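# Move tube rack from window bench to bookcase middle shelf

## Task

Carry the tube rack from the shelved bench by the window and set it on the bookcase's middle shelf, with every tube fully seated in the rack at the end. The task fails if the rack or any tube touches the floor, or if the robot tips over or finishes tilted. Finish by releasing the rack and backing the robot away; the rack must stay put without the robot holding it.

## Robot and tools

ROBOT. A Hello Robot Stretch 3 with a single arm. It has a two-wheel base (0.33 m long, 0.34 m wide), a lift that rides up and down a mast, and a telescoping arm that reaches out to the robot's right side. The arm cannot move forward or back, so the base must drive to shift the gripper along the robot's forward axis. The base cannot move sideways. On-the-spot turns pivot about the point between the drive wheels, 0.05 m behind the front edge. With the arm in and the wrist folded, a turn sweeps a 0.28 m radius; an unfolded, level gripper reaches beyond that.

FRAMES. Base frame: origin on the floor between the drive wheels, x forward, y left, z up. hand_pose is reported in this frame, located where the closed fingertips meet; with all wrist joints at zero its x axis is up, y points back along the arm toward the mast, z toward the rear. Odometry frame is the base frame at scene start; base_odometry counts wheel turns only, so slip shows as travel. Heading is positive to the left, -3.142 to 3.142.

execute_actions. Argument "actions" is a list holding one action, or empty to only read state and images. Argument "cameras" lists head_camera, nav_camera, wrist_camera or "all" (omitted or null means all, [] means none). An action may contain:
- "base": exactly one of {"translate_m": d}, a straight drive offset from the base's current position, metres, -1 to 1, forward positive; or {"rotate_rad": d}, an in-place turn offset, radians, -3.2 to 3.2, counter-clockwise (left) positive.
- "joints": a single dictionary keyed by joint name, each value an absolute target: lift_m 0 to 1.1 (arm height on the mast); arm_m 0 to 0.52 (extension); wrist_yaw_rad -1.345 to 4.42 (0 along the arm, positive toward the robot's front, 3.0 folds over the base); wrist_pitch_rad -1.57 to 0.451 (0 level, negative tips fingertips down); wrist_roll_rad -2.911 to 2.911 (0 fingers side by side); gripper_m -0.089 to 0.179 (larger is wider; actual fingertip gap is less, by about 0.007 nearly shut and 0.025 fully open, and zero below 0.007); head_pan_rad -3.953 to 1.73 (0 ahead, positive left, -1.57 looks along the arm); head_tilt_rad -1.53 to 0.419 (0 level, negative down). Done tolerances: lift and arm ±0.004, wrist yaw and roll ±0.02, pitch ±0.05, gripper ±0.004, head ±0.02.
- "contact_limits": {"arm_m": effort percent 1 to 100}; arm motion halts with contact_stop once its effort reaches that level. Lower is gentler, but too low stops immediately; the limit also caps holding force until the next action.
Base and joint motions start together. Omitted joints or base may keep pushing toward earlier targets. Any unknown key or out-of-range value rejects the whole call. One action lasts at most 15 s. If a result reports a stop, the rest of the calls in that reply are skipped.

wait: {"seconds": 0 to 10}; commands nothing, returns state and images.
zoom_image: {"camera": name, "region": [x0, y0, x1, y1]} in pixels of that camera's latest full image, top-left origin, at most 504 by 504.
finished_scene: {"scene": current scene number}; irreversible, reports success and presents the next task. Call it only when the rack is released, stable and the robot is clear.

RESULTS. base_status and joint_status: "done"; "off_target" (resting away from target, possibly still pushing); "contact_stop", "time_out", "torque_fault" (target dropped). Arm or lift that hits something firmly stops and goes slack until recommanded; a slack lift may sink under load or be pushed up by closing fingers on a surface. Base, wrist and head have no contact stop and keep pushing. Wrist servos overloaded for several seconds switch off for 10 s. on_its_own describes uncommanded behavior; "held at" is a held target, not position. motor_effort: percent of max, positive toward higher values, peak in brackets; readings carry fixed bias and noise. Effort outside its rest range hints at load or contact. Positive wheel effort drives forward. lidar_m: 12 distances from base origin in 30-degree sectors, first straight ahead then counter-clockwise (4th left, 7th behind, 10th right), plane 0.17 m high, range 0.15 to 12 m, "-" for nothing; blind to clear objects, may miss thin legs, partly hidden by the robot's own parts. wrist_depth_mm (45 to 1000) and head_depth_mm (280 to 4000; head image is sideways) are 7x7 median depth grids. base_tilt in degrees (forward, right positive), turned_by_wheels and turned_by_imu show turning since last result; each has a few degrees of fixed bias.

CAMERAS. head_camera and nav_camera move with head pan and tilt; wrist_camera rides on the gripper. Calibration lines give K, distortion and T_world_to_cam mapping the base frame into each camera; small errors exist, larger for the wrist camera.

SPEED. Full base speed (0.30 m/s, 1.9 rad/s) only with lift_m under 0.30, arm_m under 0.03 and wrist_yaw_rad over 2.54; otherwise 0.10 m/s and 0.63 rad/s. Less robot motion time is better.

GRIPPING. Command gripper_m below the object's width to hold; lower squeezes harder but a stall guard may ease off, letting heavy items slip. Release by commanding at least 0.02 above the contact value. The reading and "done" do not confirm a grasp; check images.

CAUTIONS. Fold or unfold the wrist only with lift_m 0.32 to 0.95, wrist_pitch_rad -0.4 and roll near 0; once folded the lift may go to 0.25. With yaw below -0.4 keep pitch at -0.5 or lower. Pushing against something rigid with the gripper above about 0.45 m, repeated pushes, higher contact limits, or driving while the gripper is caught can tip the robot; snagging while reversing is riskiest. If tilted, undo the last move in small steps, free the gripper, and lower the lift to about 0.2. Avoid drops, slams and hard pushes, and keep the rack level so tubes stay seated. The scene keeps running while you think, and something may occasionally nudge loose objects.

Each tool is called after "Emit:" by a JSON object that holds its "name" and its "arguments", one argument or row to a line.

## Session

Emit:
{"name": "execute_actions", "arguments": {
  "actions": [
    {"joints":{"head_tilt_rad":-0.3,"lift_m":0.27}}
  ]
}}

Scene clock: 2.30 s.
base_odometry: x=+0.000 y=+0.000 heading=+0.000 (m, m, rad; odometry frame)
turned_by_wheels: +0.000 (rad since the last result)
turned_by_imu: +0.000 (rad since the last result)
base_tilt: forward=+0.0 right=+2.9 (deg)
lidar_m: 1.39 2.11 1.40 1.31 1.70 2.47 1.90 2.15 1.75 1.73 1.96 1.65
head_depth_mm: 1750 1837 1914 1958 1426 2038 1624 / 1787 1861 1938 1983 1436 2087 1629 / 1809 1895 1944 2005 1453 2082 1634 / 1824 1902 1976 2038 1461 2119 1649 / 1845 1922 1985 2075 1489 2134 1600 / 1870 1953 2059 2139 2206 2069 1614 / 1895 1971 2050 2170 2282 2167 1681
base_status: not commanded
joint_positions: lift_m=+0.270 arm_m=+0.001 wrist_yaw_rad=+2.990 wrist_pitch_rad=-0.598 wrist_roll_rad=-0.002 gripper_m=+0.037 head_pan_rad=-0.005 head_tilt_rad=-0.296
joint_status: all done
motor_effort: left_wheel=+1(0) right_wheel=+0(0) lift_m=+18(18) arm_m=+0(1) wrist_yaw_rad=+1(1) wrist_pitch_rad=+4(4) wrist_roll_rad=+0(0) gripper_m=+0(1) head_pan_rad=+0(0) head_tilt_rad=-1(26) (%)
hand_pose: x=+0.0087 y=+0.0499 z=+0.2448 quat_wxyz=(+0.259, +0.689, +0.157, +0.659) (m; base frame)
wrist_depth_mm: - - - - - - - / - - 991 943 925 924 919 / 762 756 748 730 725 718 708 / 611 603 596 596 594 580 587 / 515 523 - - 494 493 484 / - - - - 434 426 421 / - - - - 374 374 371
pictures: head_camera (sideways: a quarter turn clockwise sets it upright), nav_camera (sideways: a quarter turn counterclockwise sets it upright), wrist_camera
camera_calibration (this result's frames):
head_camera: T_world_to_cam=[[-0.283764, 0.0462959, -0.957776, 1.2696], [-0.039651, 0.997413, 0.0599594, -0.0717774], [0.958074, 0.0549911, -0.281194, 0.313561], [0, 0, 0, 1]] pos_world=[0.0570055, -0.0044285, 1.30847]
nav_camera: T_world_to_cam=[[0.227289, 0.0138057, 0.97373, -1.22192], [-0.0434613, -0.998759, 0.0243054, 0.0206897], [0.972857, -0.0478439, -0.226407, 0.256941], [0, 0, 0, 1]] pos_world=[0.0286619, 0.0498266, 1.24749]
wrist_camera: T_world_to_cam=[[0.98374, -0.179128, -0.0129982, 0.00164623], [-0.127677, -0.64661, -0.752059, 0.258774], [0.12631, 0.741491, -0.658967, 0.284336], [0, 0, 0, 1]] pos_world=[-0.00449423, -0.043211, 0.382003]
Images, in order (width x height): head_camera 896x504, nav_camera 672x504, wrist_camera 644x364.

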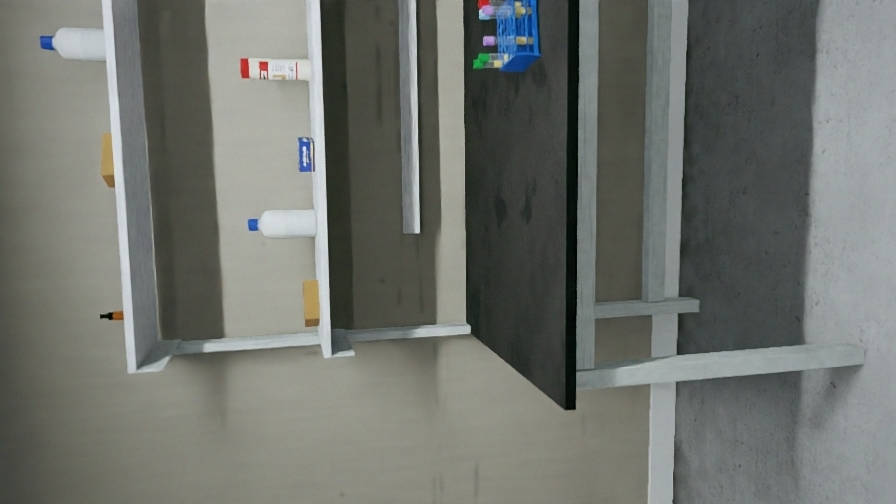

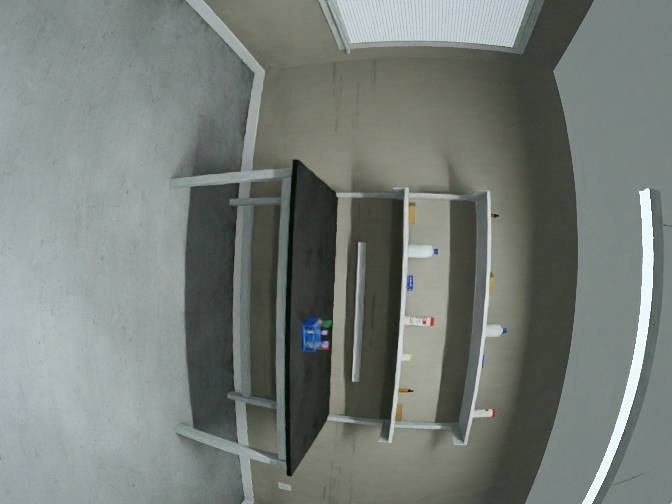

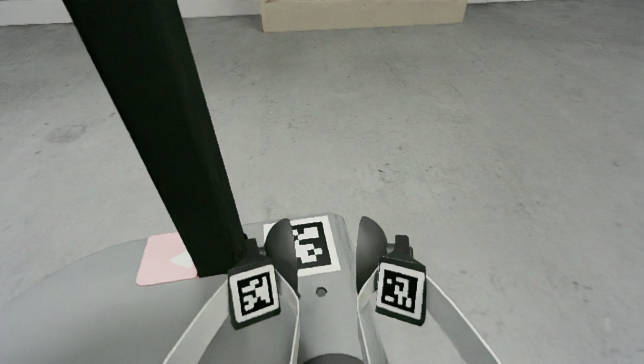

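Emit:
{"name": "execute_actions", "arguments": {
  "actions": [
    {"base":{"rotate_rad":-0.71}}
  ],
  "cameras": []
}}

Emit:
{"name": "execute_actions", "arguments": {
  "actions": [
    {"base":{"translate_m":1.0}}
  ],
  "cameras": []
}}

Emit:
{"name": "execute_actions", "arguments": {
  "actions": [
    {"base":{"translate_m":0.2}}
  ],
  "cameras": []
}}

Emit:
{"name": "execute_actions", "arguments": {
  "actions": [
    {"base":{"rotate_rad":2.14}}
  ],
  "cameras": []
}}

Emit:
{"name": "execute_actions", "arguments": {
  "actions": [
    {"joints":{"head_pan_rad":-1.0,"head_tilt_rad":-0.7,"lift_m":0.85,"wrist_pitch_rad":-0.4}}
  ],
  "cameras": []
}}

Emit:
{"name": "execute_actions", "arguments": {
  "actions": [
    {"joints":{"wrist_yaw_rad":1.57,"arm_m":0.35,"gripper_m":0.17}}
  ],
  "cameras": ["wrist_camera","head_camera"]
}}

Scene clock: 4.23 s.
base_odometry: x=+0.000 y=+0.000 heading=-0.710 (m, m, rad; odometry frame)
turned_by_wheels: -0.710 (rad since the last result)
turned_by_imu: -0.707 (rad since the last result)
base_tilt: forward=+0.0 right=+2.8 (deg)
lidar_m: 1.65 1.98 1.39 1.45 1.31 1.62 2.05 1.90 2.16 1.86 1.73 1.75
head_depth_mm: 2332 2410 2503 2561 2351 2093 1621 / 2500 2623 2729 2829 2872 2108 1628 / 2368 2475 2564 2693 2773 2100 1649 / 2216 2327 2390 2470 1752 2046 1642 / 2074 2155 2222 2221 2267 2157 1652 / 1956 2027 2082 2125 1614 2154 1669 / 1871 1912 1992 1997 1443 2091 1674
base_status: done
joint_positions: lift_m=+0.270 arm_m=+0.001 wrist_yaw_rad=+2.990 wrist_pitch_rad=-0.598 wrist_roll_rad=-0.002 gripper_m=+0.037 head_pan_rad=-0.005 head_tilt_rad=-0.297
joint_status: not commanded
motor_effort: left_wheel=+4(13) right_wheel=-3(8) lift_m=+17(18) arm_m=+0(0) wrist_yaw_rad=+1(0) wrist_pitch_rad=+4(4) wrist_roll_rad=+0(0) gripper_m=+0(0) head_pan_rad=+1(0) head_tilt_rad=-1(2) (%)
hand_pose: x=+0.0087 y=+0.0499 z=+0.2448 quat_wxyz=(+0.259, +0.689, +0.157, +0.659) (m; base frame)
wrist_depth_mm: - - - - - - - / 987 - 976 967 960 918 889 / 766 746 739 736 725 716 707 / 614 612 598 599 592 585 581 / 508 528 - - 502 491 487 / - - - - 432 424 424 / - - - - 369 375 374
pictures: none
No camera images: the call's "cameras" was empty. Leave "cameras" out to get every camera's image.

Scene clock: 9.17 s.
base_odometry: x=+0.759 y=-0.652 heading=-0.710 (m, m, rad; odometry frame)
turned_by_wheels: +0.000 (rad since the last result)
turned_by_imu: -0.001 (rad since the last result)
base_tilt: forward=+0.0 right=+2.6 (deg)
lidar_m: 0.65 1.18 1.19 1.15 1.89 2.04 2.81 2.81 1.82 1.22 1.11 1.11
head_depth_mm: 1653 1718 1800 1877 1953 1981 1611 / 1578 1634 1721 1793 1895 1942 1632 / 1460 1526 1576 1659 1723 1806 1533 / 1367 1416 1472 1529 1598 1643 715 / 1284 1334 1374 1429 1488 906 695 / 1212 1251 1293 1335 1366 912 699 / 995 1171 1161 1236 1259 920 703
base_status: done
joint_positions: lift_m=+0.270 arm_m=+0.001 wrist_yaw_rad=+2.990 wrist_pitch_rad=-0.598 wrist_roll_rad=-0.002 gripper_m=+0.037 head_pan_rad=-0.005 head_tilt_rad=-0.297
joint_status: not commanded
motor_effort: left_wheel=+4(15) right_wheel=-3(5) lift_m=+18(18) arm_m=-1(0) wrist_yaw_rad=+0(1) wrist_pitch_rad=+4(4) wrist_roll_rad=+0(0) gripper_m=+1(1) head_pan_rad=+0(0) head_tilt_rad=-1(2) (%)
hand_pose: x=+0.0087 y=+0.0498 z=+0.2448 quat_wxyz=(+0.259, +0.689, +0.157, +0.659) (m; base frame)
wrist_depth_mm: - - - - - - 960 / - - 985 938 925 919 904 / 747 744 755 736 718 724 712 / 604 617 598 590 584 578 579 / 516 525 - - 496 491 489 / - - - - 429 425 425 / - - - - 370 377 374
pictures: none
No camera images: the call's "cameras" was empty. Leave "cameras" out to get every camera's image.

Scene clock: 11.63 s.
base_odometry: x=+0.910 y=-0.782 heading=-0.710 (m, m, rad; odometry frame)
turned_by_wheels: +0.000 (rad since the last result)
turned_by_imu: +0.000 (rad since the last result)
base_tilt: forward=+0.1 right=+2.7 (deg)
lidar_m: 0.45 1.02 1.03 1.30 1.19 2.20 2.96 2.97 1.63 1.07 0.98 0.99
head_depth_mm: 1486 1543 1605 1684 1750 1836 1621 / 1379 1430 1495 1573 1645 1734 1623 / 1274 1329 1380 1444 1508 1581 1580 / 1193 1239 1284 1339 1389 1453 1497 / 1122 1158 1200 1246 1296 1340 696 / 1052 1092 1124 1168 1211 1222 698 / 998 1030 1059 1031 1115 917 704
base_status: done
joint_positions: lift_m=+0.270 arm_m=+0.001 wrist_yaw_rad=+2.990 wrist_pitch_rad=-0.598 wrist_roll_rad=-0.002 gripper_m=+0.037 head_pan_rad=-0.005 head_tilt_rad=-0.298
joint_status: not commanded
motor_effort: left_wheel=+4(16) right_wheel=-3(6) lift_m=+18(18) arm_m=-1(0) wrist_yaw_rad=+0(1) wrist_pitch_rad=+4(4) wrist_roll_rad=+0(0) gripper_m=+0(0) head_pan_rad=+0(0) head_tilt_rad=-2(1) (%)
hand_pose: x=+0.0087 y=+0.0498 z=+0.2447 quat_wxyz=(+0.259, +0.689, +0.157, +0.659) (m; base frame)
wrist_depth_mm: - - - - - - 826 / 991 - 968 954 953 935 873 / 762 752 738 730 723 719 702 / 609 607 598 593 588 583 575 / 513 526 - - 496 490 489 / - - - - 430 424 420 / - - - - 372 375 372
pictures: none
No camera images: the call's "cameras" was empty. Leave "cameras" out to get every camera's image.

Scene clock: 14.13 s.
base_odometry: x=+0.910 y=-0.782 heading=+1.430 (m, m, rad; odometry frame)
turned_by_wheels: +2.140 (rad since the last result)
turned_by_imu: +2.133 (rad since the last result)
base_tilt: forward=+0.0 right=+2.6 (deg)
lidar_m: 1.19 2.20 3.08 2.87 1.53 1.06 0.98 1.00 0.45 1.02 1.04 1.20
head_depth_mm: 2029 2084 2201 2305 2365 1240 1341 / 2007 2093 2182 2262 2394 2096 1624 / 2005 2094 2161 2290 2385 2107 1639 / 1996 2091 2176 2288 2374 2121 1637 / 2010 2085 2181 2258 2359 2145 1646 / 2001 2088 2157 2228 2332 2150 1671 / 1986 2075 2144 2224 2309 2154 1665
base_status: done
joint_positions: lift_m=+0.270 arm_m=+0.001 wrist_yaw_rad=+2.990 wrist_pitch_rad=-0.598 wrist_roll_rad=-0.002 gripper_m=+0.037 head_pan_rad=-0.005 head_tilt_rad=-0.298
joint_status: not commanded
motor_effort: left_wheel=-3(10) right_wheel=+3(11) lift_m=+18(18) arm_m=+0(1) wrist_yaw_rad=+1(0) wrist_pitch_rad=+4(4) wrist_roll_rad=+0(0) gripper_m=+1(1) head_pan_rad=+0(0) head_tilt_rad=-1(2) (%)
hand_pose: x=+0.0087 y=+0.0498 z=+0.2447 quat_wxyz=(+0.259, +0.689, +0.157, +0.659) (m; base frame)
wrist_depth_mm: - - - - - - - / - - 979 963 946 911 898 / 760 756 738 740 728 716 700 / 612 605 601 591 589 587 581 / 511 527 - - 492 492 484 / - - - - 432 430 422 / - - - - 373 375 370
pictures: none
No camera images: the call's "cameras" was empty. Leave "cameras" out to get every camera's image.

Scene clock: 20.23 s.
base_odometry: x=+0.910 y=-0.782 heading=+1.430 (m, m, rad; odometry frame)
turned_by_wheels: +0.000 (rad since the last result)
turned_by_imu: +0.001 (rad since the last result)
base_tilt: forward=+0.2 right=+2.7 (deg)
lidar_m: 1.20 2.20 3.09 2.87 1.52 1.05 0.98 0.99 0.45 1.02 1.04 1.20
head_depth_mm: 947 1015 1093 861 689 574 528 / 996 1074 1152 867 693 579 1198 / 1047 1137 1171 876 699 609 1213 / 1113 1199 1183 821 703 1324 1219 / 1177 1288 1201 794 709 1390 1225 / 1250 1413 1216 900 733 1432 1231 / 1314 1467 1229 904 787 1449 1238
base_status: not commanded
joint_positions: lift_m=+0.850 arm_m=+0.001 wrist_yaw_rad=+2.990 wrist_pitch_rad=-0.420 wrist_roll_rad=-0.002 gripper_m=+0.037 head_pan_rad=-0.993 head_tilt_rad=-0.691
joint_status: all done
motor_effort: left_wheel=-3(3) right_wheel=+2(3) lift_m=+25(28) arm_m=+0(0) wrist_yaw_rad=+1(0) wrist_pitch_rad=+6(7) wrist_roll_rad=+0(0) gripper_m=-1(1) head_pan_rad=-3(48) head_tilt_rad=-6(31) (%)
hand_pose: x=+0.0126 y=+0.0755 z=+0.8621 quat_wxyz=(+0.199, +0.700, +0.095, +0.679) (m; base frame)
wrist_depth_mm: - - - - - - - / - - - - - - - / - - - - - - - / - - - - - - - / - - - - - - - / - - - - - - - / - - - - - - -
pictures: none
No camera images: the call's "cameras" was empty. Leave "cameras" out to get every camera's image.

Scene clock: 24.00 s.
base_odometry: x=+0.910 y=-0.782 heading=+1.430 (m, m, rad; odometry frame)
turned_by_wheels: +0.000 (rad since the last result)
turned_by_imu: +0.000 (rad since the last result)
base_tilt: forward=+0.1 right=+2.7 (deg)
lidar_m: 1.19 2.20 3.11 2.88 1.52 1.06 0.98 0.99 0.45 1.02 1.04 1.20
head_depth_mm: 948 1014 1098 885 670 574 1153 / 995 1073 1150 865 674 579 1203 / 1056 1134 1170 872 699 610 1214 / 1114 1202 1183 820 703 1319 1217 / 1174 1282 1199 789 707 1397 1223 / 1255 1408 1211 897 735 1438 1233 / 1310 1472 1228 907 786 1442 1232
base_status: not commanded
joint_positions: lift_m=+0.850 arm_m=+0.350 wrist_yaw_rad=+1.571 wrist_pitch_rad=-0.420 wrist_roll_rad=-0.002 gripper_m=+0.170 head_pan_rad=-0.993 head_tilt_rad=-0.691
joint_status: all done
motor_effort: left_wheel=-3(3) right_wheel=+2(2) lift_m=+25(25) arm_m=+1(6) wrist_yaw_rad=-1(5) wrist_pitch_rad=+6(6) wrist_roll_rad=+0(0) gripper_m=+0(86) head_pan_rad=-3(3) head_tilt_rad=-5(5) (%)
hand_pose: x=+0.2028 y=-0.4949 z=+0.8621 quat_wxyz=(+0.594, +0.593, -0.384, +0.385) (m; base frame)
wrist_depth_mm: - - - - - - 662 / - - - 940 930 897 709 / - - 651 430 579 573 556 / - - 437 367 399 415 413 / - - 342 337 333 338 327 / - 281 280 276 275 273 270 / - 234 239 236 234 232 225
pictures: head_camera (sideways: a quarter turn clockwise sets it upright), wrist_camera
camera_calibration (this result's frames):
head_camera: T_world_to_cam=[[-0.306989, 0.552974, -0.774582, 1.03079], [0.82534, 0.559944, 0.0726386, -0.0935263], [0.47389, -0.616994, -0.628288, 0.768155], [0, 0, 0, 1]] pos_world=[0.0296107, -0.0436832, 1.28785]
wrist_camera: T_world_to_cam=[[-0.0259687, -0.999503, -0.0178537, -0.475885], [-0.51498, 0.0286833, -0.856722, 0.898476], [0.856809, -0.0130537, -0.515469, 0.425242], [0, 0, 0, 1]] pos_world=[0.0859883, -0.495869, 0.980447]
Images, in order (width x height): head_camera 896x504, wrist_camera 644x364.

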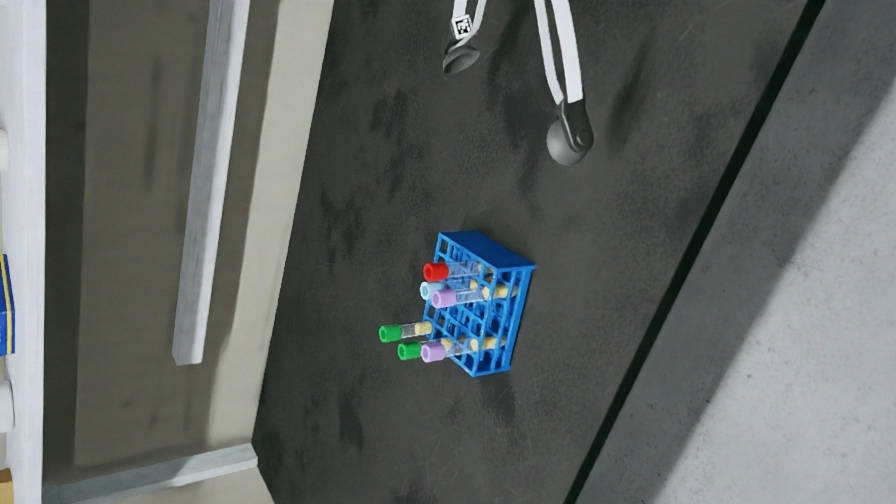

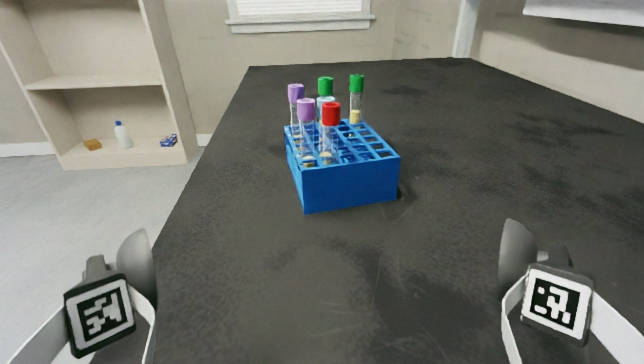

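Emit:
{"name": "execute_actions", "arguments": {
  "actions": [
    {"joints":{"wrist_yaw_rad":1.66,"arm_m":0.39,"wrist_pitch_rad":-0.1,"lift_m":0.715}}
  ],
  "cameras": []
}}

Emit:
{"name": "execute_actions", "arguments": {
  "actions": [
    {"base":{"translate_m":0.21}}
  ],
  "cameras": ["wrist_camera","head_camera"]
}}

Scene clock: 26.50 s.
base_odometry: x=+0.910 y=-0.782 heading=+1.430 (m, m, rad; odometry frame)
turned_by_wheels: +0.000 (rad since the last result)
turned_by_imu: +0.000 (rad since the last result)
base_tilt: forward=+0.0 right=+2.7 (deg)
lidar_m: 1.19 2.20 3.10 2.87 1.52 1.06 0.98 1.00 0.45 1.02 1.04 1.20
head_depth_mm: 947 1009 1096 861 707 575 1155 / 994 1073 1153 866 712 579 1208 / 1053 1133 1172 873 699 611 1214 / 1111 1197 1186 819 704 1320 1218 / 1176 1289 1201 787 707 1389 1227 / 1248 1416 1213 898 734 1437 1235 / 1313 1480 1233 908 785 1448 1237
base_status: not commanded
joint_positions: lift_m=+0.715 arm_m=+0.390 wrist_yaw_rad=+1.658 wrist_pitch_rad=-0.123 wrist_roll_rad=-0.002 gripper_m=+0.170 head_pan_rad=-0.993 head_tilt_rad=-0.691
joint_status: all done
motor_effort: left_wheel=-3(3) right_wheel=+2(2) lift_m=+18(22) arm_m=+2(2) wrist_yaw_rad=+3(3) wrist_pitch_rad=+7(8) wrist_roll_rad=+0(0) gripper_m=+1(1) head_pan_rad=-4(3) head_tilt_rad=-5(6) (%)
hand_pose: x=+0.2290 y=-0.5129 z=+0.7986 quat_wxyz=(+0.510, +0.549, -0.444, +0.492) (m; base frame)
wrist_depth_mm: - - - - - - 746 / - - - - - - 724 / - - - - - 998 719 / - - 502 319 368 450 435 / - - 297 290 285 291 275 / - 213 210 208 205 202 199 / - 159 163 162 160 157 151
pictures: none
No camera images: the call's "cameras" was empty. Leave "cameras" out to get every camera's image.

Scene clock: 30.00 s.
base_odometry: x=+0.940 y=-0.574 heading=+1.430 (m, m, rad; odometry frame)
turned_by_wheels: +0.000 (rad since the last result)
turned_by_imu: -0.001 (rad since the last result)
base_tilt: forward=-0.1 right=+2.7 (deg)
lidar_m: 1.83 2.01 2.81 2.99 1.84 1.27 1.19 0.58 0.61 1.01 1.03 0.99
head_depth_mm: 935 1004 1097 861 707 575 1133 / 984 1062 1142 868 654 578 1181 / 1035 1123 1171 872 671 595 1214 / 1087 1192 1182 881 702 630 1216 / 1152 1305 1197 892 706 1361 1225 / 1200 1352 1213 898 715 1434 1237 / 1251 1501 1229 906 763 1449 1242
base_status: done
joint_positions: lift_m=+0.715 arm_m=+0.390 wrist_yaw_rad=+1.658 wrist_pitch_rad=-0.123 wrist_roll_rad=-0.002 gripper_m=+0.170 head_pan_rad=-0.993 head_tilt_rad=-0.691
joint_status: not commanded
motor_effort: left_wheel=-3(4) right_wheel=+2(7) lift_m=+18(18) arm_m=+1(2) wrist_yaw_rad=+3(3) wrist_pitch_rad=+7(7) wrist_roll_rad=+0(0) gripper_m=+0(0) head_pan_rad=-3(3) head_tilt_rad=-5(5) (%)
hand_pose: x=+0.2290 y=-0.5129 z=+0.7986 quat_wxyz=(+0.510, +0.549, -0.444, +0.492) (m; base frame)
wrist_depth_mm: - - - - - - 722 / - - - - - 962 732 / - - 120 223 983 953 707 / - - 499 239 460 447 434 / - 328 196 151 168 290 274 / 246 213 106 109 113 116 199 / - 159 106 112 117 125 150
pictures: head_camera (sideways: a quarter turn clockwise sets it upright), wrist_camera
camera_calibration (this result's frames):
head_camera: T_world_to_cam=[[-0.306988, 0.552974, -0.774583, 1.03079], [0.82534, 0.559944, 0.0726386, -0.0935263], [0.47389, -0.616995, -0.628288, 0.768155], [0, 0, 0, 1]] pos_world=[0.0296107, -0.0436832, 1.28785]
wrist_camera: T_world_to_cam=[[0.0678649, -0.997392, -0.0245748, -0.509389], [-0.243479, 0.00732998, -0.969878, 0.875351], [0.967529, 0.0718041, -0.242346, 0.169858], [0, 0, 0, 1]] pos_world=[0.0833564, -0.526673, 0.87763]
Images, in order (width x height): head_camera 896x504, wrist_camera 644x364.

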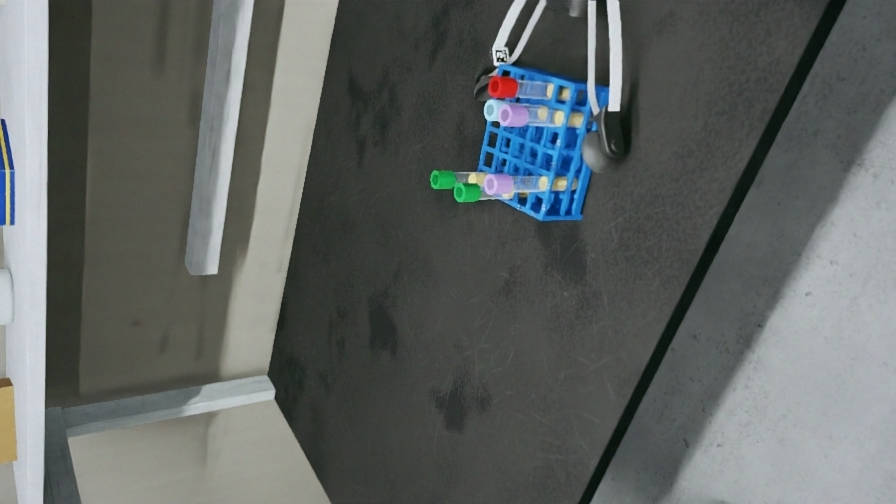

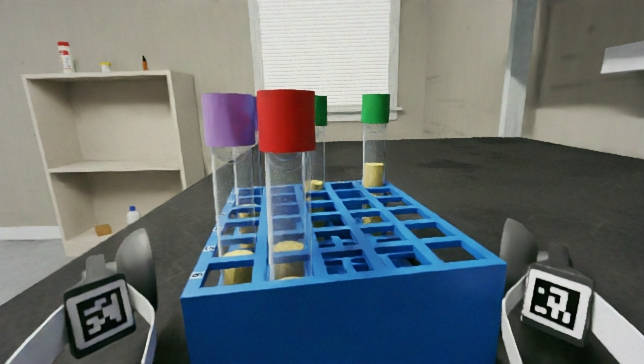

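Emit:
{"name": "execute_actions", "arguments": {
  "actions": [
    {"base":{"translate_m":0.03},"joints":{"arm_m":0.405,"wrist_yaw_rad":1.72}}
  ],
  "cameras": []
}}

Emit:
{"name": "execute_actions", "arguments": {
  "actions": [
    {"joints":{"gripper_m":0.07}}
  ],
  "cameras": []
}}

Emit:
{"name": "execute_actions", "arguments": {
  "actions": [
    {"joints":{"lift_m":0.8,"wrist_pitch_rad":0.1}}
  ],
  "cameras": []
}}

Emit:
{"name": "execute_actions", "arguments": {
  "actions": [
    {"joints":{"arm_m":0.0,"head_pan_rad":-0.2,"head_tilt_rad":-0.5},"base":{"rotate_rad":0.6}}
  ],
  "cameras": ["wrist_camera","head_camera"]
}}

Scene clock: 33.43 s.
base_odometry: x=+0.944 y=-0.544 heading=+1.430 (m, m, rad; odometry frame)
turned_by_wheels: +0.000 (rad since the last result)
turned_by_imu: +0.000 (rad since the last result)
base_tilt: forward=+0.0 right=+2.8 (deg)
lidar_m: 1.79 1.98 2.76 2.95 1.89 1.30 1.22 0.60 1.06 1.00 1.02 0.96
head_depth_mm: 932 1006 1093 861 688 574 1136 / 979 1058 1140 865 644 579 1178 / 1031 1122 1172 871 661 594 1213 / 1088 1197 1184 882 703 628 1220 / 1151 1303 1201 892 706 1362 1222 / 1195 1329 1207 900 715 1439 1230 / 1236 1488 1577 909 761 1450 1237
base_status: done
joint_positions: lift_m=+0.715 arm_m=+0.405 wrist_yaw_rad=+1.718 wrist_pitch_rad=-0.123 wrist_roll_rad=-0.002 gripper_m=+0.170 head_pan_rad=-0.993 head_tilt_rad=-0.691
joint_status: all done
motor_effort: left_wheel=-3(6) right_wheel=+3(9) lift_m=+18(18) arm_m=+1(1) wrist_yaw_rad=+2(7) wrist_pitch_rad=+7(7) wrist_roll_rad=+0(0) gripper_m=+0(2) head_pan_rad=-3(4) head_tilt_rad=-5(5) (%)
hand_pose: x=+0.2273 y=-0.5128 z=+0.7986 quat_wxyz=(+0.495, +0.562, -0.427, +0.507) (m; base frame)
wrist_depth_mm: - - - - - - 783 / - - - - - - 767 / - - 106 - - 894 750 / - - 499 477 461 450 435 / - 327 163 163 163 300 275 / - 107 117 111 103 106 204 / - 95 97 101 105 112 151
pictures: none
No camera images: the call's "cameras" was empty. Leave "cameras" out to get every camera's image.

Scene clock: 34.93 s.
base_odometry: x=+0.944 y=-0.544 heading=+1.430 (m, m, rad; odometry frame)
turned_by_wheels: +0.000 (rad since the last result)
turned_by_imu: +0.000 (rad since the last result)
base_tilt: forward=+0.0 right=+2.7 (deg)
lidar_m: 1.80 1.98 2.77 2.94 1.89 1.30 1.22 0.60 1.06 1.00 1.02 0.96
head_depth_mm: 935 1005 1094 862 670 575 1132 / 979 1057 1138 867 654 579 1177 / 1030 1126 1172 872 660 595 1217 / 1091 1198 1181 884 703 627 1218 / 1150 1300 1198 889 709 1365 1223 / 1190 1334 1219 897 716 1437 1230 / 1236 1498 1574 905 761 1445 1239
base_status: not commanded
joint_positions: lift_m=+0.715 arm_m=+0.405 wrist_yaw_rad=+1.718 wrist_pitch_rad=-0.116 wrist_roll_rad=-0.005 gripper_m=+0.071 head_pan_rad=-0.993 head_tilt_rad=-0.691
joint_status: all done
motor_effort: left_wheel=-3(4) right_wheel=+3(3) lift_m=+17(19) arm_m=+1(2) wrist_yaw_rad=+3(2) wrist_pitch_rad=+5(7) wrist_roll_rad=+2(2) gripper_m=-24(99) head_pan_rad=-4(4) head_tilt_rad=-5(5) (%)
hand_pose: x=+0.2277 y=-0.5127 z=+0.8004 quat_wxyz=(+0.494, +0.560, -0.428, +0.509) (m; base frame)
wrist_depth_mm: - - - - - - 767 / - - - - - - 787 / - - 122 106 - - 743 / - - 518 388 485 470 456 / - 335 165 161 164 295 284 / 234 233 113 113 124 137 205 / 178 161 104 114 131 155 160
pictures: none
No camera images: the call's "cameras" was empty. Leave "cameras" out to get every camera's image.

Scene clock: 36.53 s.
base_odometry: x=+0.944 y=-0.544 heading=+1.430 (m, m, rad; odometry frame)
turned_by_wheels: +0.000 (rad since the last result)
turned_by_imu: +0.000 (rad since the last result)
base_tilt: forward=+0.1 right=+2.7 (deg)
lidar_m: 1.79 1.97 2.78 2.95 1.89 1.30 1.22 0.60 1.06 1.00 1.02 0.96
head_depth_mm: 932 1005 1093 858 688 575 1128 / 982 1057 1135 604 693 577 1176 / 1031 1123 1170 592 697 595 1214 / 1087 1197 1182 882 703 629 1221 / 1148 1301 1204 890 708 1361 1225 / 1195 1331 1214 900 712 1429 1229 / 1231 1496 1568 906 760 1445 1241
base_status: not commanded
joint_positions: lift_m=+0.800 arm_m=+0.405 wrist_yaw_rad=+1.719 wrist_pitch_rad=+0.050 wrist_roll_rad=-0.005 gripper_m=+0.077 head_pan_rad=-0.993 head_tilt_rad=-0.691
joint_status: all done
on_its_own: gripper_m is held at +0.076, not at your +0.070, by its stall guard, which is still easing
motor_effort: left_wheel=-3(3) right_wheel=+2(3) lift_m=+27(31) arm_m=+2(2) wrist_yaw_rad=+2(2) wrist_pitch_rad=+15(18) wrist_roll_rad=+2(2) gripper_m=-22(25) head_pan_rad=-3(3) head_tilt_rad=-5(5) (%)
hand_pose: x=+0.2330 y=-0.5119 z=+0.9272 quat_wxyz=(+0.450, +0.522, -0.473, +0.548) (m; base frame)
wrist_depth_mm: - - - - - 616 581 / - - - - - 855 769 / - - 117 228 - - 779 / - - - - - - 779 / - - 188 172 173 887 752 / - - 114 114 125 139 529 / - - 103 114 129 362 379
pictures: none
No camera images: the call's "cameras" was empty. Leave "cameras" out to get every camera's image.

Scene clock: 40.70 s.
base_odometry: x=+0.944 y=-0.544 heading=+2.030 (m, m, rad; odometry frame)
turned_by_wheels: +0.600 (rad since the last result)
turned_by_imu: +0.600 (rad since the last result)
base_tilt: forward=-0.1 right=+2.9 (deg)
lidar_m: 1.98 2.99 2.93 1.74 1.29 1.22 0.60 1.04 1.00 1.04 0.96 1.79
head_depth_mm: 1675 1793 1930 2083 2063 1612 1344 / 1737 1836 1950 2139 2050 1635 386 / 1794 1888 2042 2254 2067 1645 378 / 1854 1962 2133 2298 2107 1655 1329 / 1934 2031 2177 2323 2125 1670 1365 / 2001 2141 2361 2549 2130 1670 1376 / 2073 2268 2471 2687 2152 1685 1379
base_status: done
joint_positions: lift_m=+0.800 arm_m=+0.001 wrist_yaw_rad=+1.720 wrist_pitch_rad=+0.050 wrist_roll_rad=-0.005 gripper_m=+0.083 head_pan_rad=-0.207 head_tilt_rad=-0.507
joint_status: all done
joint sent to its limit — the command would take arm_m past its lower limit, so that joint was sent only as far as its limit.
on_its_own: gripper_m is held at +0.082, not at your +0.070, by its stall guard, which is not easing now
motor_effort: left_wheel=-3(12) right_wheel=+2(8) lift_m=+26(26) arm_m=-3(8) wrist_yaw_rad=+1(3) wrist_pitch_rad=+15(15) wrist_roll_rad=+2(2) gripper_m=-20(23) head_pan_rad=+4(47) head_tilt_rad=+4(22) (%)
hand_pose: x=+0.2329 y=-0.1083 z=+0.9272 quat_wxyz=(+0.450, +0.523, -0.473, +0.549) (m; base frame)
wrist_depth_mm: - - - - - - - / - - - - - - - / - - 118 228 - - - / - - - - - - - / - - 187 171 173 - - / - - 111 113 125 139 - / - - 103 113 128 - -
pictures: head_camera (sideways: a quarter turn clockwise sets it upright), wrist_camera
camera_calibration (this result's frames):
head_camera: T_world_to_cam=[[-0.459069, 0.142199, -0.876946, 1.16518], [0.174295, 0.982339, 0.0680479, -0.0835952], [0.871135, -0.121608, -0.475747, 0.567272], [0, 0, 0, 1]] pos_world=[0.055299, -0.0145839, 1.29737]
wrist_camera: T_world_to_cam=[[0.133629, -0.990736, -0.0242172, -0.117881], [-0.0743896, 0.0143399, -0.997126, 0.984664], [0.988236, 0.135046, -0.0717842, 0.0120889], [0, 0, 0, 1]] pos_world=[0.0770545, -0.132541, 0.979847]
Images, in order (width x height): head_camera 896x504, wrist_camera 644x364.

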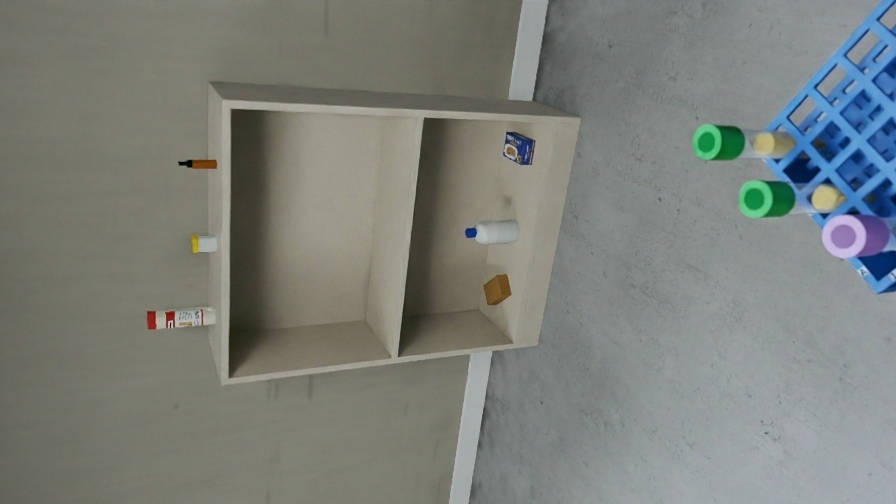

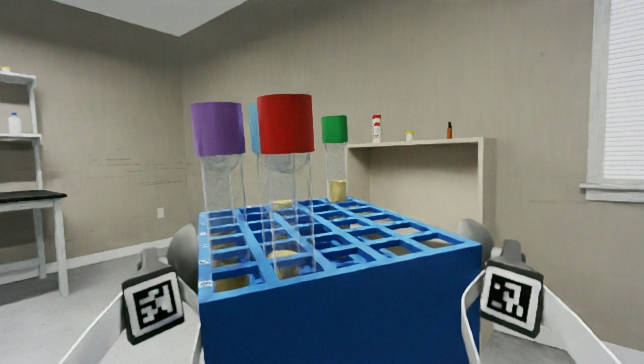

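Emit:
{"name": "execute_actions", "arguments": {
  "actions": [
    {"base":{"translate_m":1.0}}
  ],
  "cameras": []
}}

Emit:
{"name": "execute_actions", "arguments": {
  "actions": [
    {"base":{"translate_m":0.13},"joints":{"lift_m":0.52}}
  ],
  "cameras": []
}}

Emit:
{"name": "execute_actions", "arguments": {
  "actions": [
    {"base":{"rotate_rad":1.06},"joints":{"head_pan_rad":-1.57,"head_tilt_rad":-0.8}}
  ],
  "cameras": []
}}

Emit:
{"name": "execute_actions", "arguments": {
  "actions": [
    {"joints":{"wrist_yaw_rad":0}}
  ],
  "cameras": ["wrist_camera","head_camera"]
}}

Scene clock: 52.43 s.
base_odometry: x=+0.501 y=+0.352 heading=+2.030 (m, m, rad; odometry frame)
turned_by_wheels: +0.000 (rad since the last result)
turned_by_imu: -0.001 (rad since the last result)
base_tilt: forward=+0.1 right=+2.7 (deg)
lidar_m: 1.08 1.75 2.36 2.74 2.20 2.09 1.60 1.56 0.86 1.69 1.25 0.93
head_depth_mm: 974 1038 1071 1173 1196 1396 1245 / 1003 1076 1109 1226 1206 1423 386 / 1042 1113 1166 1277 1263 1477 376 / 1077 1122 1196 1336 1329 1523 1333 / 1110 1206 1128 1229 1273 1451 1365 / 1156 1256 1346 1513 1688 1666 1372 / 1203 1306 1431 1592 1791 1682 1386
base_status: done
joint_positions: lift_m=+0.800 arm_m=+0.001 wrist_yaw_rad=+1.720 wrist_pitch_rad=+0.050 wrist_roll_rad=-0.005 gripper_m=+0.083 head_pan_rad=-0.207 head_tilt_rad=-0.507
joint_status: not commanded
on_its_own: gripper_m is held at +0.082, not at your +0.070, by its stall guard, which is not easing now
motor_effort: left_wheel=-3(4) right_wheel=+2(8) lift_m=+26(27) arm_m=-3(2) wrist_yaw_rad=+1(0) wrist_pitch_rad=+15(15) wrist_roll_rad=+2(2) gripper_m=-19(20) head_pan_rad=+4(3) head_tilt_rad=+4(5) (%)
hand_pose: x=+0.2329 y=-0.1083 z=+0.9272 quat_wxyz=(+0.450, +0.523, -0.473, +0.549) (m; base frame)
wrist_depth_mm: - - - - - 978 824 / - - - - - 969 832 / - - 118 229 - 900 787 / - - - - - 971 826 / - - 187 171 173 931 836 / - - 111 113 125 139 838 / - - 103 113 128 732 785
pictures: none
No camera images: the call's "cameras" was empty. Leave "cameras" out to get every camera's image.

Scene clock: 55.80 s.
base_odometry: x=+0.443 y=+0.469 heading=+2.030 (m, m, rad; odometry frame)
turned_by_wheels: +0.000 (rad since the last result)
turned_by_imu: +0.000 (rad since the last result)
base_tilt: forward=+0.1 right=+2.9 (deg)
lidar_m: 0.95 1.59 2.30 2.73 2.29 2.21 1.73 1.63 0.93 1.54 0.84 0.89
head_depth_mm: 881 940 919 1063 1130 1041 1241 / 909 974 863 1109 1163 1314 1212 / 936 1010 1041 1158 1212 1396 1253 / 969 1011 943 1209 1228 1431 1290 / 1004 1089 1007 1080 1128 1280 1315 / 1044 1130 1216 1359 1518 1630 1369 / 1087 1189 1300 1444 1602 1680 1376
base_status: done
joint_positions: lift_m=+0.520 arm_m=+0.001 wrist_yaw_rad=+1.720 wrist_pitch_rad=+0.051 wrist_roll_rad=-0.005 gripper_m=+0.083 head_pan_rad=-0.207 head_tilt_rad=-0.507
joint_status: all done
on_its_own: gripper_m is held at +0.082, not at your +0.070, by its stall guard, which is not easing now
motor_effort: left_wheel=-3(7) right_wheel=+2(8) lift_m=+20(24) arm_m=-2(2) wrist_yaw_rad=+1(0) wrist_pitch_rad=+15(15) wrist_roll_rad=+2(2) gripper_m=-21(20) head_pan_rad=+5(5) head_tilt_rad=+4(4) (%)
hand_pose: x=+0.2329 y=-0.1083 z=+0.6478 quat_wxyz=(+0.449, +0.522, -0.473, +0.549) (m; base frame)
wrist_depth_mm: - - - - 856 819 715 / - - - - 1000 845 713 / - - 118 228 - 860 724 / - - - - - 851 715 / - - 187 172 172 699 614 / - - 111 113 125 139 758 / - - 103 113 128 845 734
pictures: none
No camera images: the call's "cameras" was empty. Leave "cameras" out to get every camera's image.

Scene clock: 58.43 s.
base_odometry: x=+0.443 y=+0.469 heading=+3.090 (m, m, rad; odometry frame)
turned_by_wheels: +1.060 (rad since the last result)
turned_by_imu: +1.059 (rad since the last result)
base_tilt: forward=+0.1 right=+2.7 (deg)
lidar_m: 2.31 2.73 2.29 2.20 2.17 1.62 0.93 1.51 0.84 0.89 0.95 1.62
head_depth_mm: 830 983 1092 1068 1366 1321 1156 / 787 1006 1154 1136 1394 1319 1157 / 872 1013 1157 1150 1442 1329 1172 / 890 1021 1166 1160 1396 1338 1169 / 789 1031 1183 1167 1453 1347 1172 / 906 1036 1188 1174 1451 1348 1187 / 815 1046 1155 1154 1388 1366 1185
base_status: done
joint_positions: lift_m=+0.520 arm_m=+0.001 wrist_yaw_rad=+1.720 wrist_pitch_rad=+0.051 wrist_roll_rad=-0.005 gripper_m=+0.083 head_pan_rad=-1.563 head_tilt_rad=-0.790
joint_status: all done
on_its_own: gripper_m is held at +0.082, not at your +0.070, by its stall guard, which is not easing now
motor_effort: left_wheel=-3(8) right_wheel=+3(7) lift_m=+19(19) arm_m=-3(3) wrist_yaw_rad=+1(1) wrist_pitch_rad=+15(15) wrist_roll_rad=+2(2) gripper_m=-20(21) head_pan_rad=-3(49) head_tilt_rad=-6(30) (%)
hand_pose: x=+0.2329 y=-0.1083 z=+0.6478 quat_wxyz=(+0.449, +0.522, -0.473, +0.549) (m; base frame)
wrist_depth_mm: - - - - - - - / - - - - - - - / - - 118 229 - - - / - - - - - - - / - - 188 172 173 - - / - - 111 113 125 139 - / - - 103 113 128 - -
pictures: none
No camera images: the call's "cameras" was empty. Leave "cameras" out to get every camera's image.

Scene clock: 60.30 s.
base_odometry: x=+0.443 y=+0.469 heading=+3.090 (m, m, rad; odometry frame)
turned_by_wheels: +0.000 (rad since the last result)
turned_by_imu: +0.000 (rad since the last result)
base_tilt: forward=+0.1 right=+2.8 (deg)
lidar_m: 2.30 2.73 2.30 2.20 2.16 1.63 0.93 1.51 0.84 0.89 0.95 1.61
head_depth_mm: 829 984 1096 1067 1362 1313 1147 / 788 1007 1149 1136 1396 1272 1158 / 868 1014 1160 1147 1434 676 - / 890 1020 1168 1156 1376 1261 1170 / 789 1033 1179 1169 1447 1345 1174 / 905 1038 1193 1178 1443 1356 1182 / 817 1044 1154 1152 1393 1366 1189
base_status: not commanded
joint_positions: lift_m=+0.520 arm_m=+0.001 wrist_yaw_rad=+0.002 wrist_pitch_rad=+0.051 wrist_roll_rad=-0.005 gripper_m=+0.083 head_pan_rad=-1.563 head_tilt_rad=-0.790
joint_status: all done
on_its_own: gripper_m is held at +0.082, not at your +0.070, by its stall guard, which is not easing now
motor_effort: left_wheel=-4(3) right_wheel=+3(2) lift_m=+19(19) arm_m=-2(2) wrist_yaw_rad=-2(7) wrist_pitch_rad=+15(15) wrist_roll_rad=+2(2) gripper_m=-20(20) head_pan_rad=-3(3) head_tilt_rad=-6(6) (%)
hand_pose: x=-0.0209 y=-0.4035 z=+0.6478 quat_wxyz=(+0.709, -0.017, -0.705, +0.018) (m; base frame)
wrist_depth_mm: 651 772 828 826 792 842 837 / 648 857 840 814 818 849 827 / 683 857 118 228 829 855 859 / 678 863 857 852 846 868 866 / 925 706 189 172 172 871 875 / 920 747 111 113 125 139 902 / 961 924 103 113 128 905 892
pictures: head_camera (sideways: a quarter turn clockwise sets it upright), wrist_camera
camera_calibration (this result's frames):
head_camera: T_world_to_cam=[[0.039285, 0.70448, -0.708636, 0.942728], [0.997071, 0.0189328, 0.0740969, -0.096463], [0.0656163, -0.709472, -0.701673, 0.866099], [0, 0, 0, 1]] pos_world=[0.00231521, -0.0478339, 1.28292]
wrist_camera: T_world_to_cam=[[-0.999627, 0.0126428, -0.0242252, -0.00202498], [0.0250621, 0.0708816, -0.99717, 0.716313], [-0.0108899, -0.997405, -0.071172, -0.195484], [0, 0, 0, 1]] pos_world=[-0.0221053, -0.245725, 0.700323]
Images, in order (width x height): head_camera 896x504, wrist_camera 644x364.

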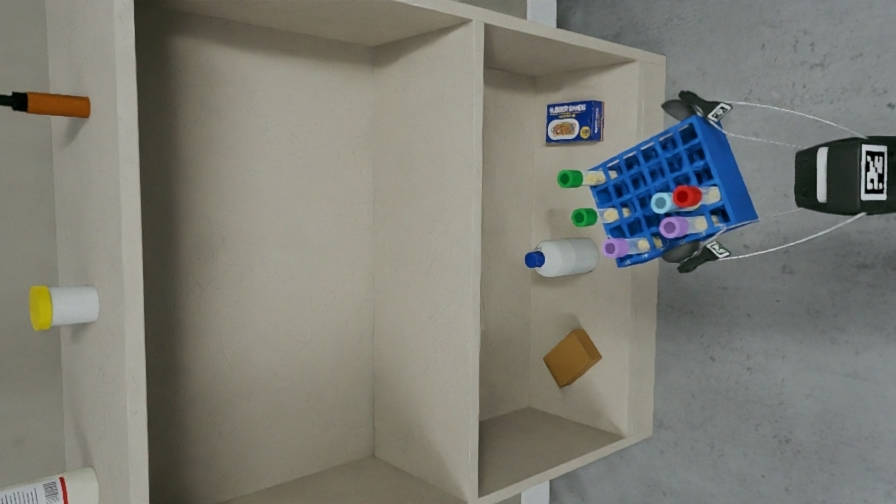

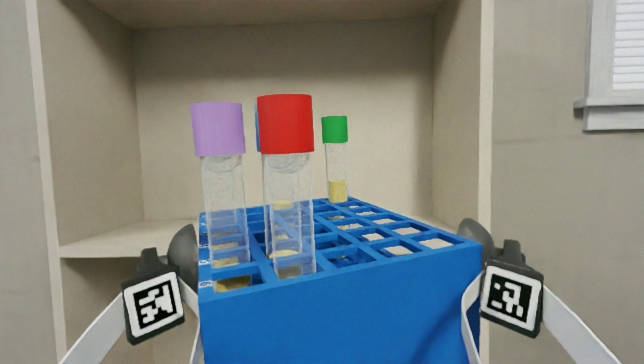

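Emit:
{"name": "execute_actions", "arguments": {
  "actions": [
    {"base":{"translate_m":0.1},"joints":{"arm_m":0.5,"head_tilt_rad":-0.7}}
  ],
  "cameras": []
}}

Emit:
{"name": "execute_actions", "arguments": {
  "actions": [
    {"joints":{"lift_m":0.44}}
  ],
  "cameras": ["wrist_camera","head_camera"]
}}

Scene clock: 65.33 s.
base_odometry: x=+0.343 y=+0.474 heading=+3.089 (m, m, rad; odometry frame)
turned_by_wheels: +0.000 (rad since the last result)
turned_by_imu: +0.000 (rad since the last result)
base_tilt: forward=+0.0 right=+2.7 (deg)
lidar_m: 2.21 2.64 2.28 2.21 2.29 1.73 1.03 1.52 0.88 0.88 0.90 1.62
head_depth_mm: 907 884 1096 1173 1393 1307 1203 / 913 900 1099 1179 1404 1334 1187 / 917 848 1106 1090 1420 1335 1203 / 924 867 1118 1155 1451 1347 1211 / 930 887 1126 1215 1464 1357 1214 / 820 842 1139 1193 1309 1359 1220 / 941 917 969 1084 1587 1432 1231
base_status: done
joint_positions: lift_m=+0.520 arm_m=+0.500 wrist_yaw_rad=+0.001 wrist_pitch_rad=+0.051 wrist_roll_rad=-0.005 gripper_m=+0.083 head_pan_rad=-1.563 head_tilt_rad=-0.705
joint_status: all done
on_its_own: gripper_m is held at +0.082, not at your +0.070, by its stall guard, which is not easing now
motor_effort: left_wheel=-4(4) right_wheel=+2(7) lift_m=+20(19) arm_m=+2(5) wrist_yaw_rad=-1(3) wrist_pitch_rad=+15(15) wrist_roll_rad=+2(2) gripper_m=-21(19) head_pan_rad=-3(3) head_tilt_rad=+3(15) (%)
hand_pose: x=-0.0212 y=-0.9018 z=+0.6478 quat_wxyz=(+0.709, -0.017, -0.705, +0.018) (m; base frame)
wrist_depth_mm: 335 330 326 325 320 314 313 / 340 335 332 328 324 320 316 / 344 338 118 228 325 323 317 / 349 341 343 334 330 327 323 / 354 348 188 172 174 331 327 / 356 356 111 114 125 139 332 / 291 260 103 113 128 238 261
pictures: none
No camera images: the call's "cameras" was empty. Leave "cameras" out to get every camera's image.

Scene clock: 66.90 s.
base_odometry: x=+0.343 y=+0.474 heading=+3.089 (m, m, rad; odometry frame)
turned_by_wheels: +0.000 (rad since the last result)
turned_by_imu: +0.000 (rad since the last result)
base_tilt: forward=+0.0 right=+2.8 (deg)
lidar_m: 2.20 2.64 2.28 2.21 2.29 1.72 1.03 1.51 0.88 0.88 0.90 1.62
head_depth_mm: 906 887 1090 1173 1399 1307 1195 / 914 907 1098 1183 1382 1334 1178 / 916 849 1111 1135 - 1332 1205 / 922 867 1115 1201 1454 1347 1211 / 931 888 1123 1214 1466 1356 1219 / 821 841 1138 1198 1309 1369 1224 / 944 919 970 1080 1579 1437 1232
base_status: not commanded
joint_positions: lift_m=+0.440 arm_m=+0.500 wrist_yaw_rad=-0.001 wrist_pitch_rad=+0.135 wrist_roll_rad=+0.010 gripper_m=+0.083 head_pan_rad=-1.563 head_tilt_rad=-0.705
joint_status: all done
on_its_own: gripper_m is held at +0.082, not at your +0.070, by its stall guard, which is not easing now
motor_effort: left_wheel=-3(4) right_wheel=+3(3) lift_m=+14(18) arm_m=+1(1) wrist_yaw_rad=+2(2) wrist_pitch_rad=-10(15) wrist_roll_rad=-7(7) gripper_m=-20(19) head_pan_rad=-3(4) head_tilt_rad=+2(2) (%)
hand_pose: x=-0.0217 y=-0.9020 z=+0.5898 quat_wxyz=(+0.702, -0.048, -0.709, +0.047) (m; base frame)
wrist_depth_mm: 353 349 345 342 337 329 329 / 355 348 348 337 336 333 327 / 353 347 138 246 335 330 327 / 352 348 343 340 333 328 327 / 348 347 179 164 154 328 326 / 298 323 102 111 124 136 238 / 199 168 101 110 124 153 160
pictures: head_camera (sideways: a quarter turn clockwise sets it upright), wrist_camera
camera_calibration (this result's frames):
head_camera: T_world_to_cam=[[0.0398297, 0.641476, -0.766109, 1.01763], [0.997024, 0.0251305, 0.0728771, -0.0948828], [0.0660016, -0.766732, -0.638566, 0.784013], [0, 0, 0, 1]] pos_world=[0.00232245, -0.0492727, 1.28717]
wrist_camera: T_world_to_cam=[[-0.999118, 0.0116051, -0.0403582, 0.0106705], [0.0402017, -0.0134175, -0.999101, 0.619312], [-0.0121362, -0.999843, 0.0129391, -0.748634], [0, 0, 0, 1]] pos_world=[-0.023322, -0.740331, 0.628873]
Images, in order (width x height): head_camera 896x504, wrist_camera 644x364.

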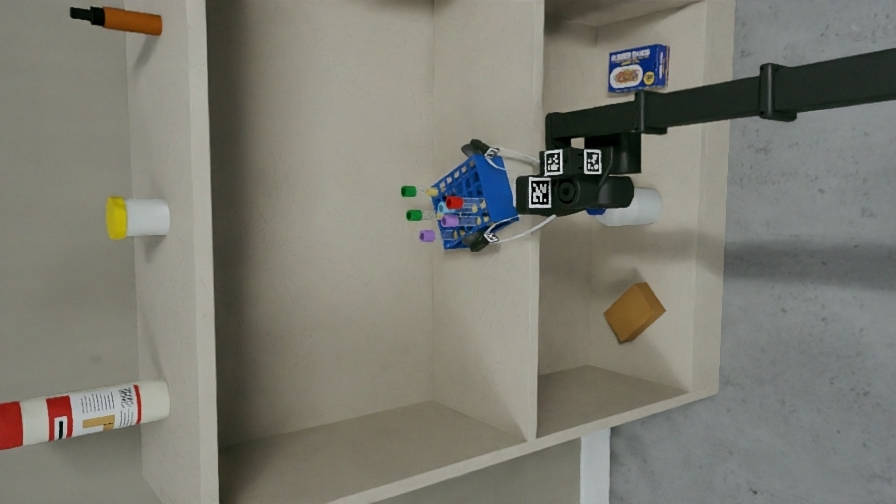

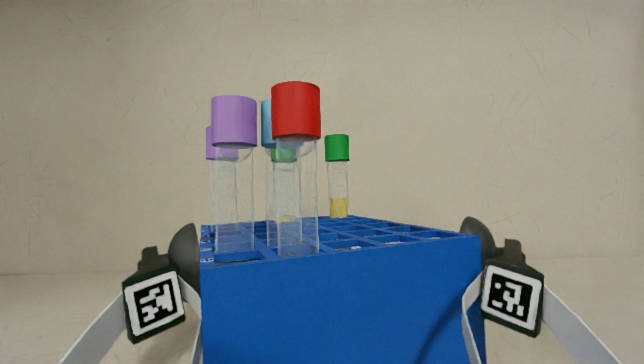

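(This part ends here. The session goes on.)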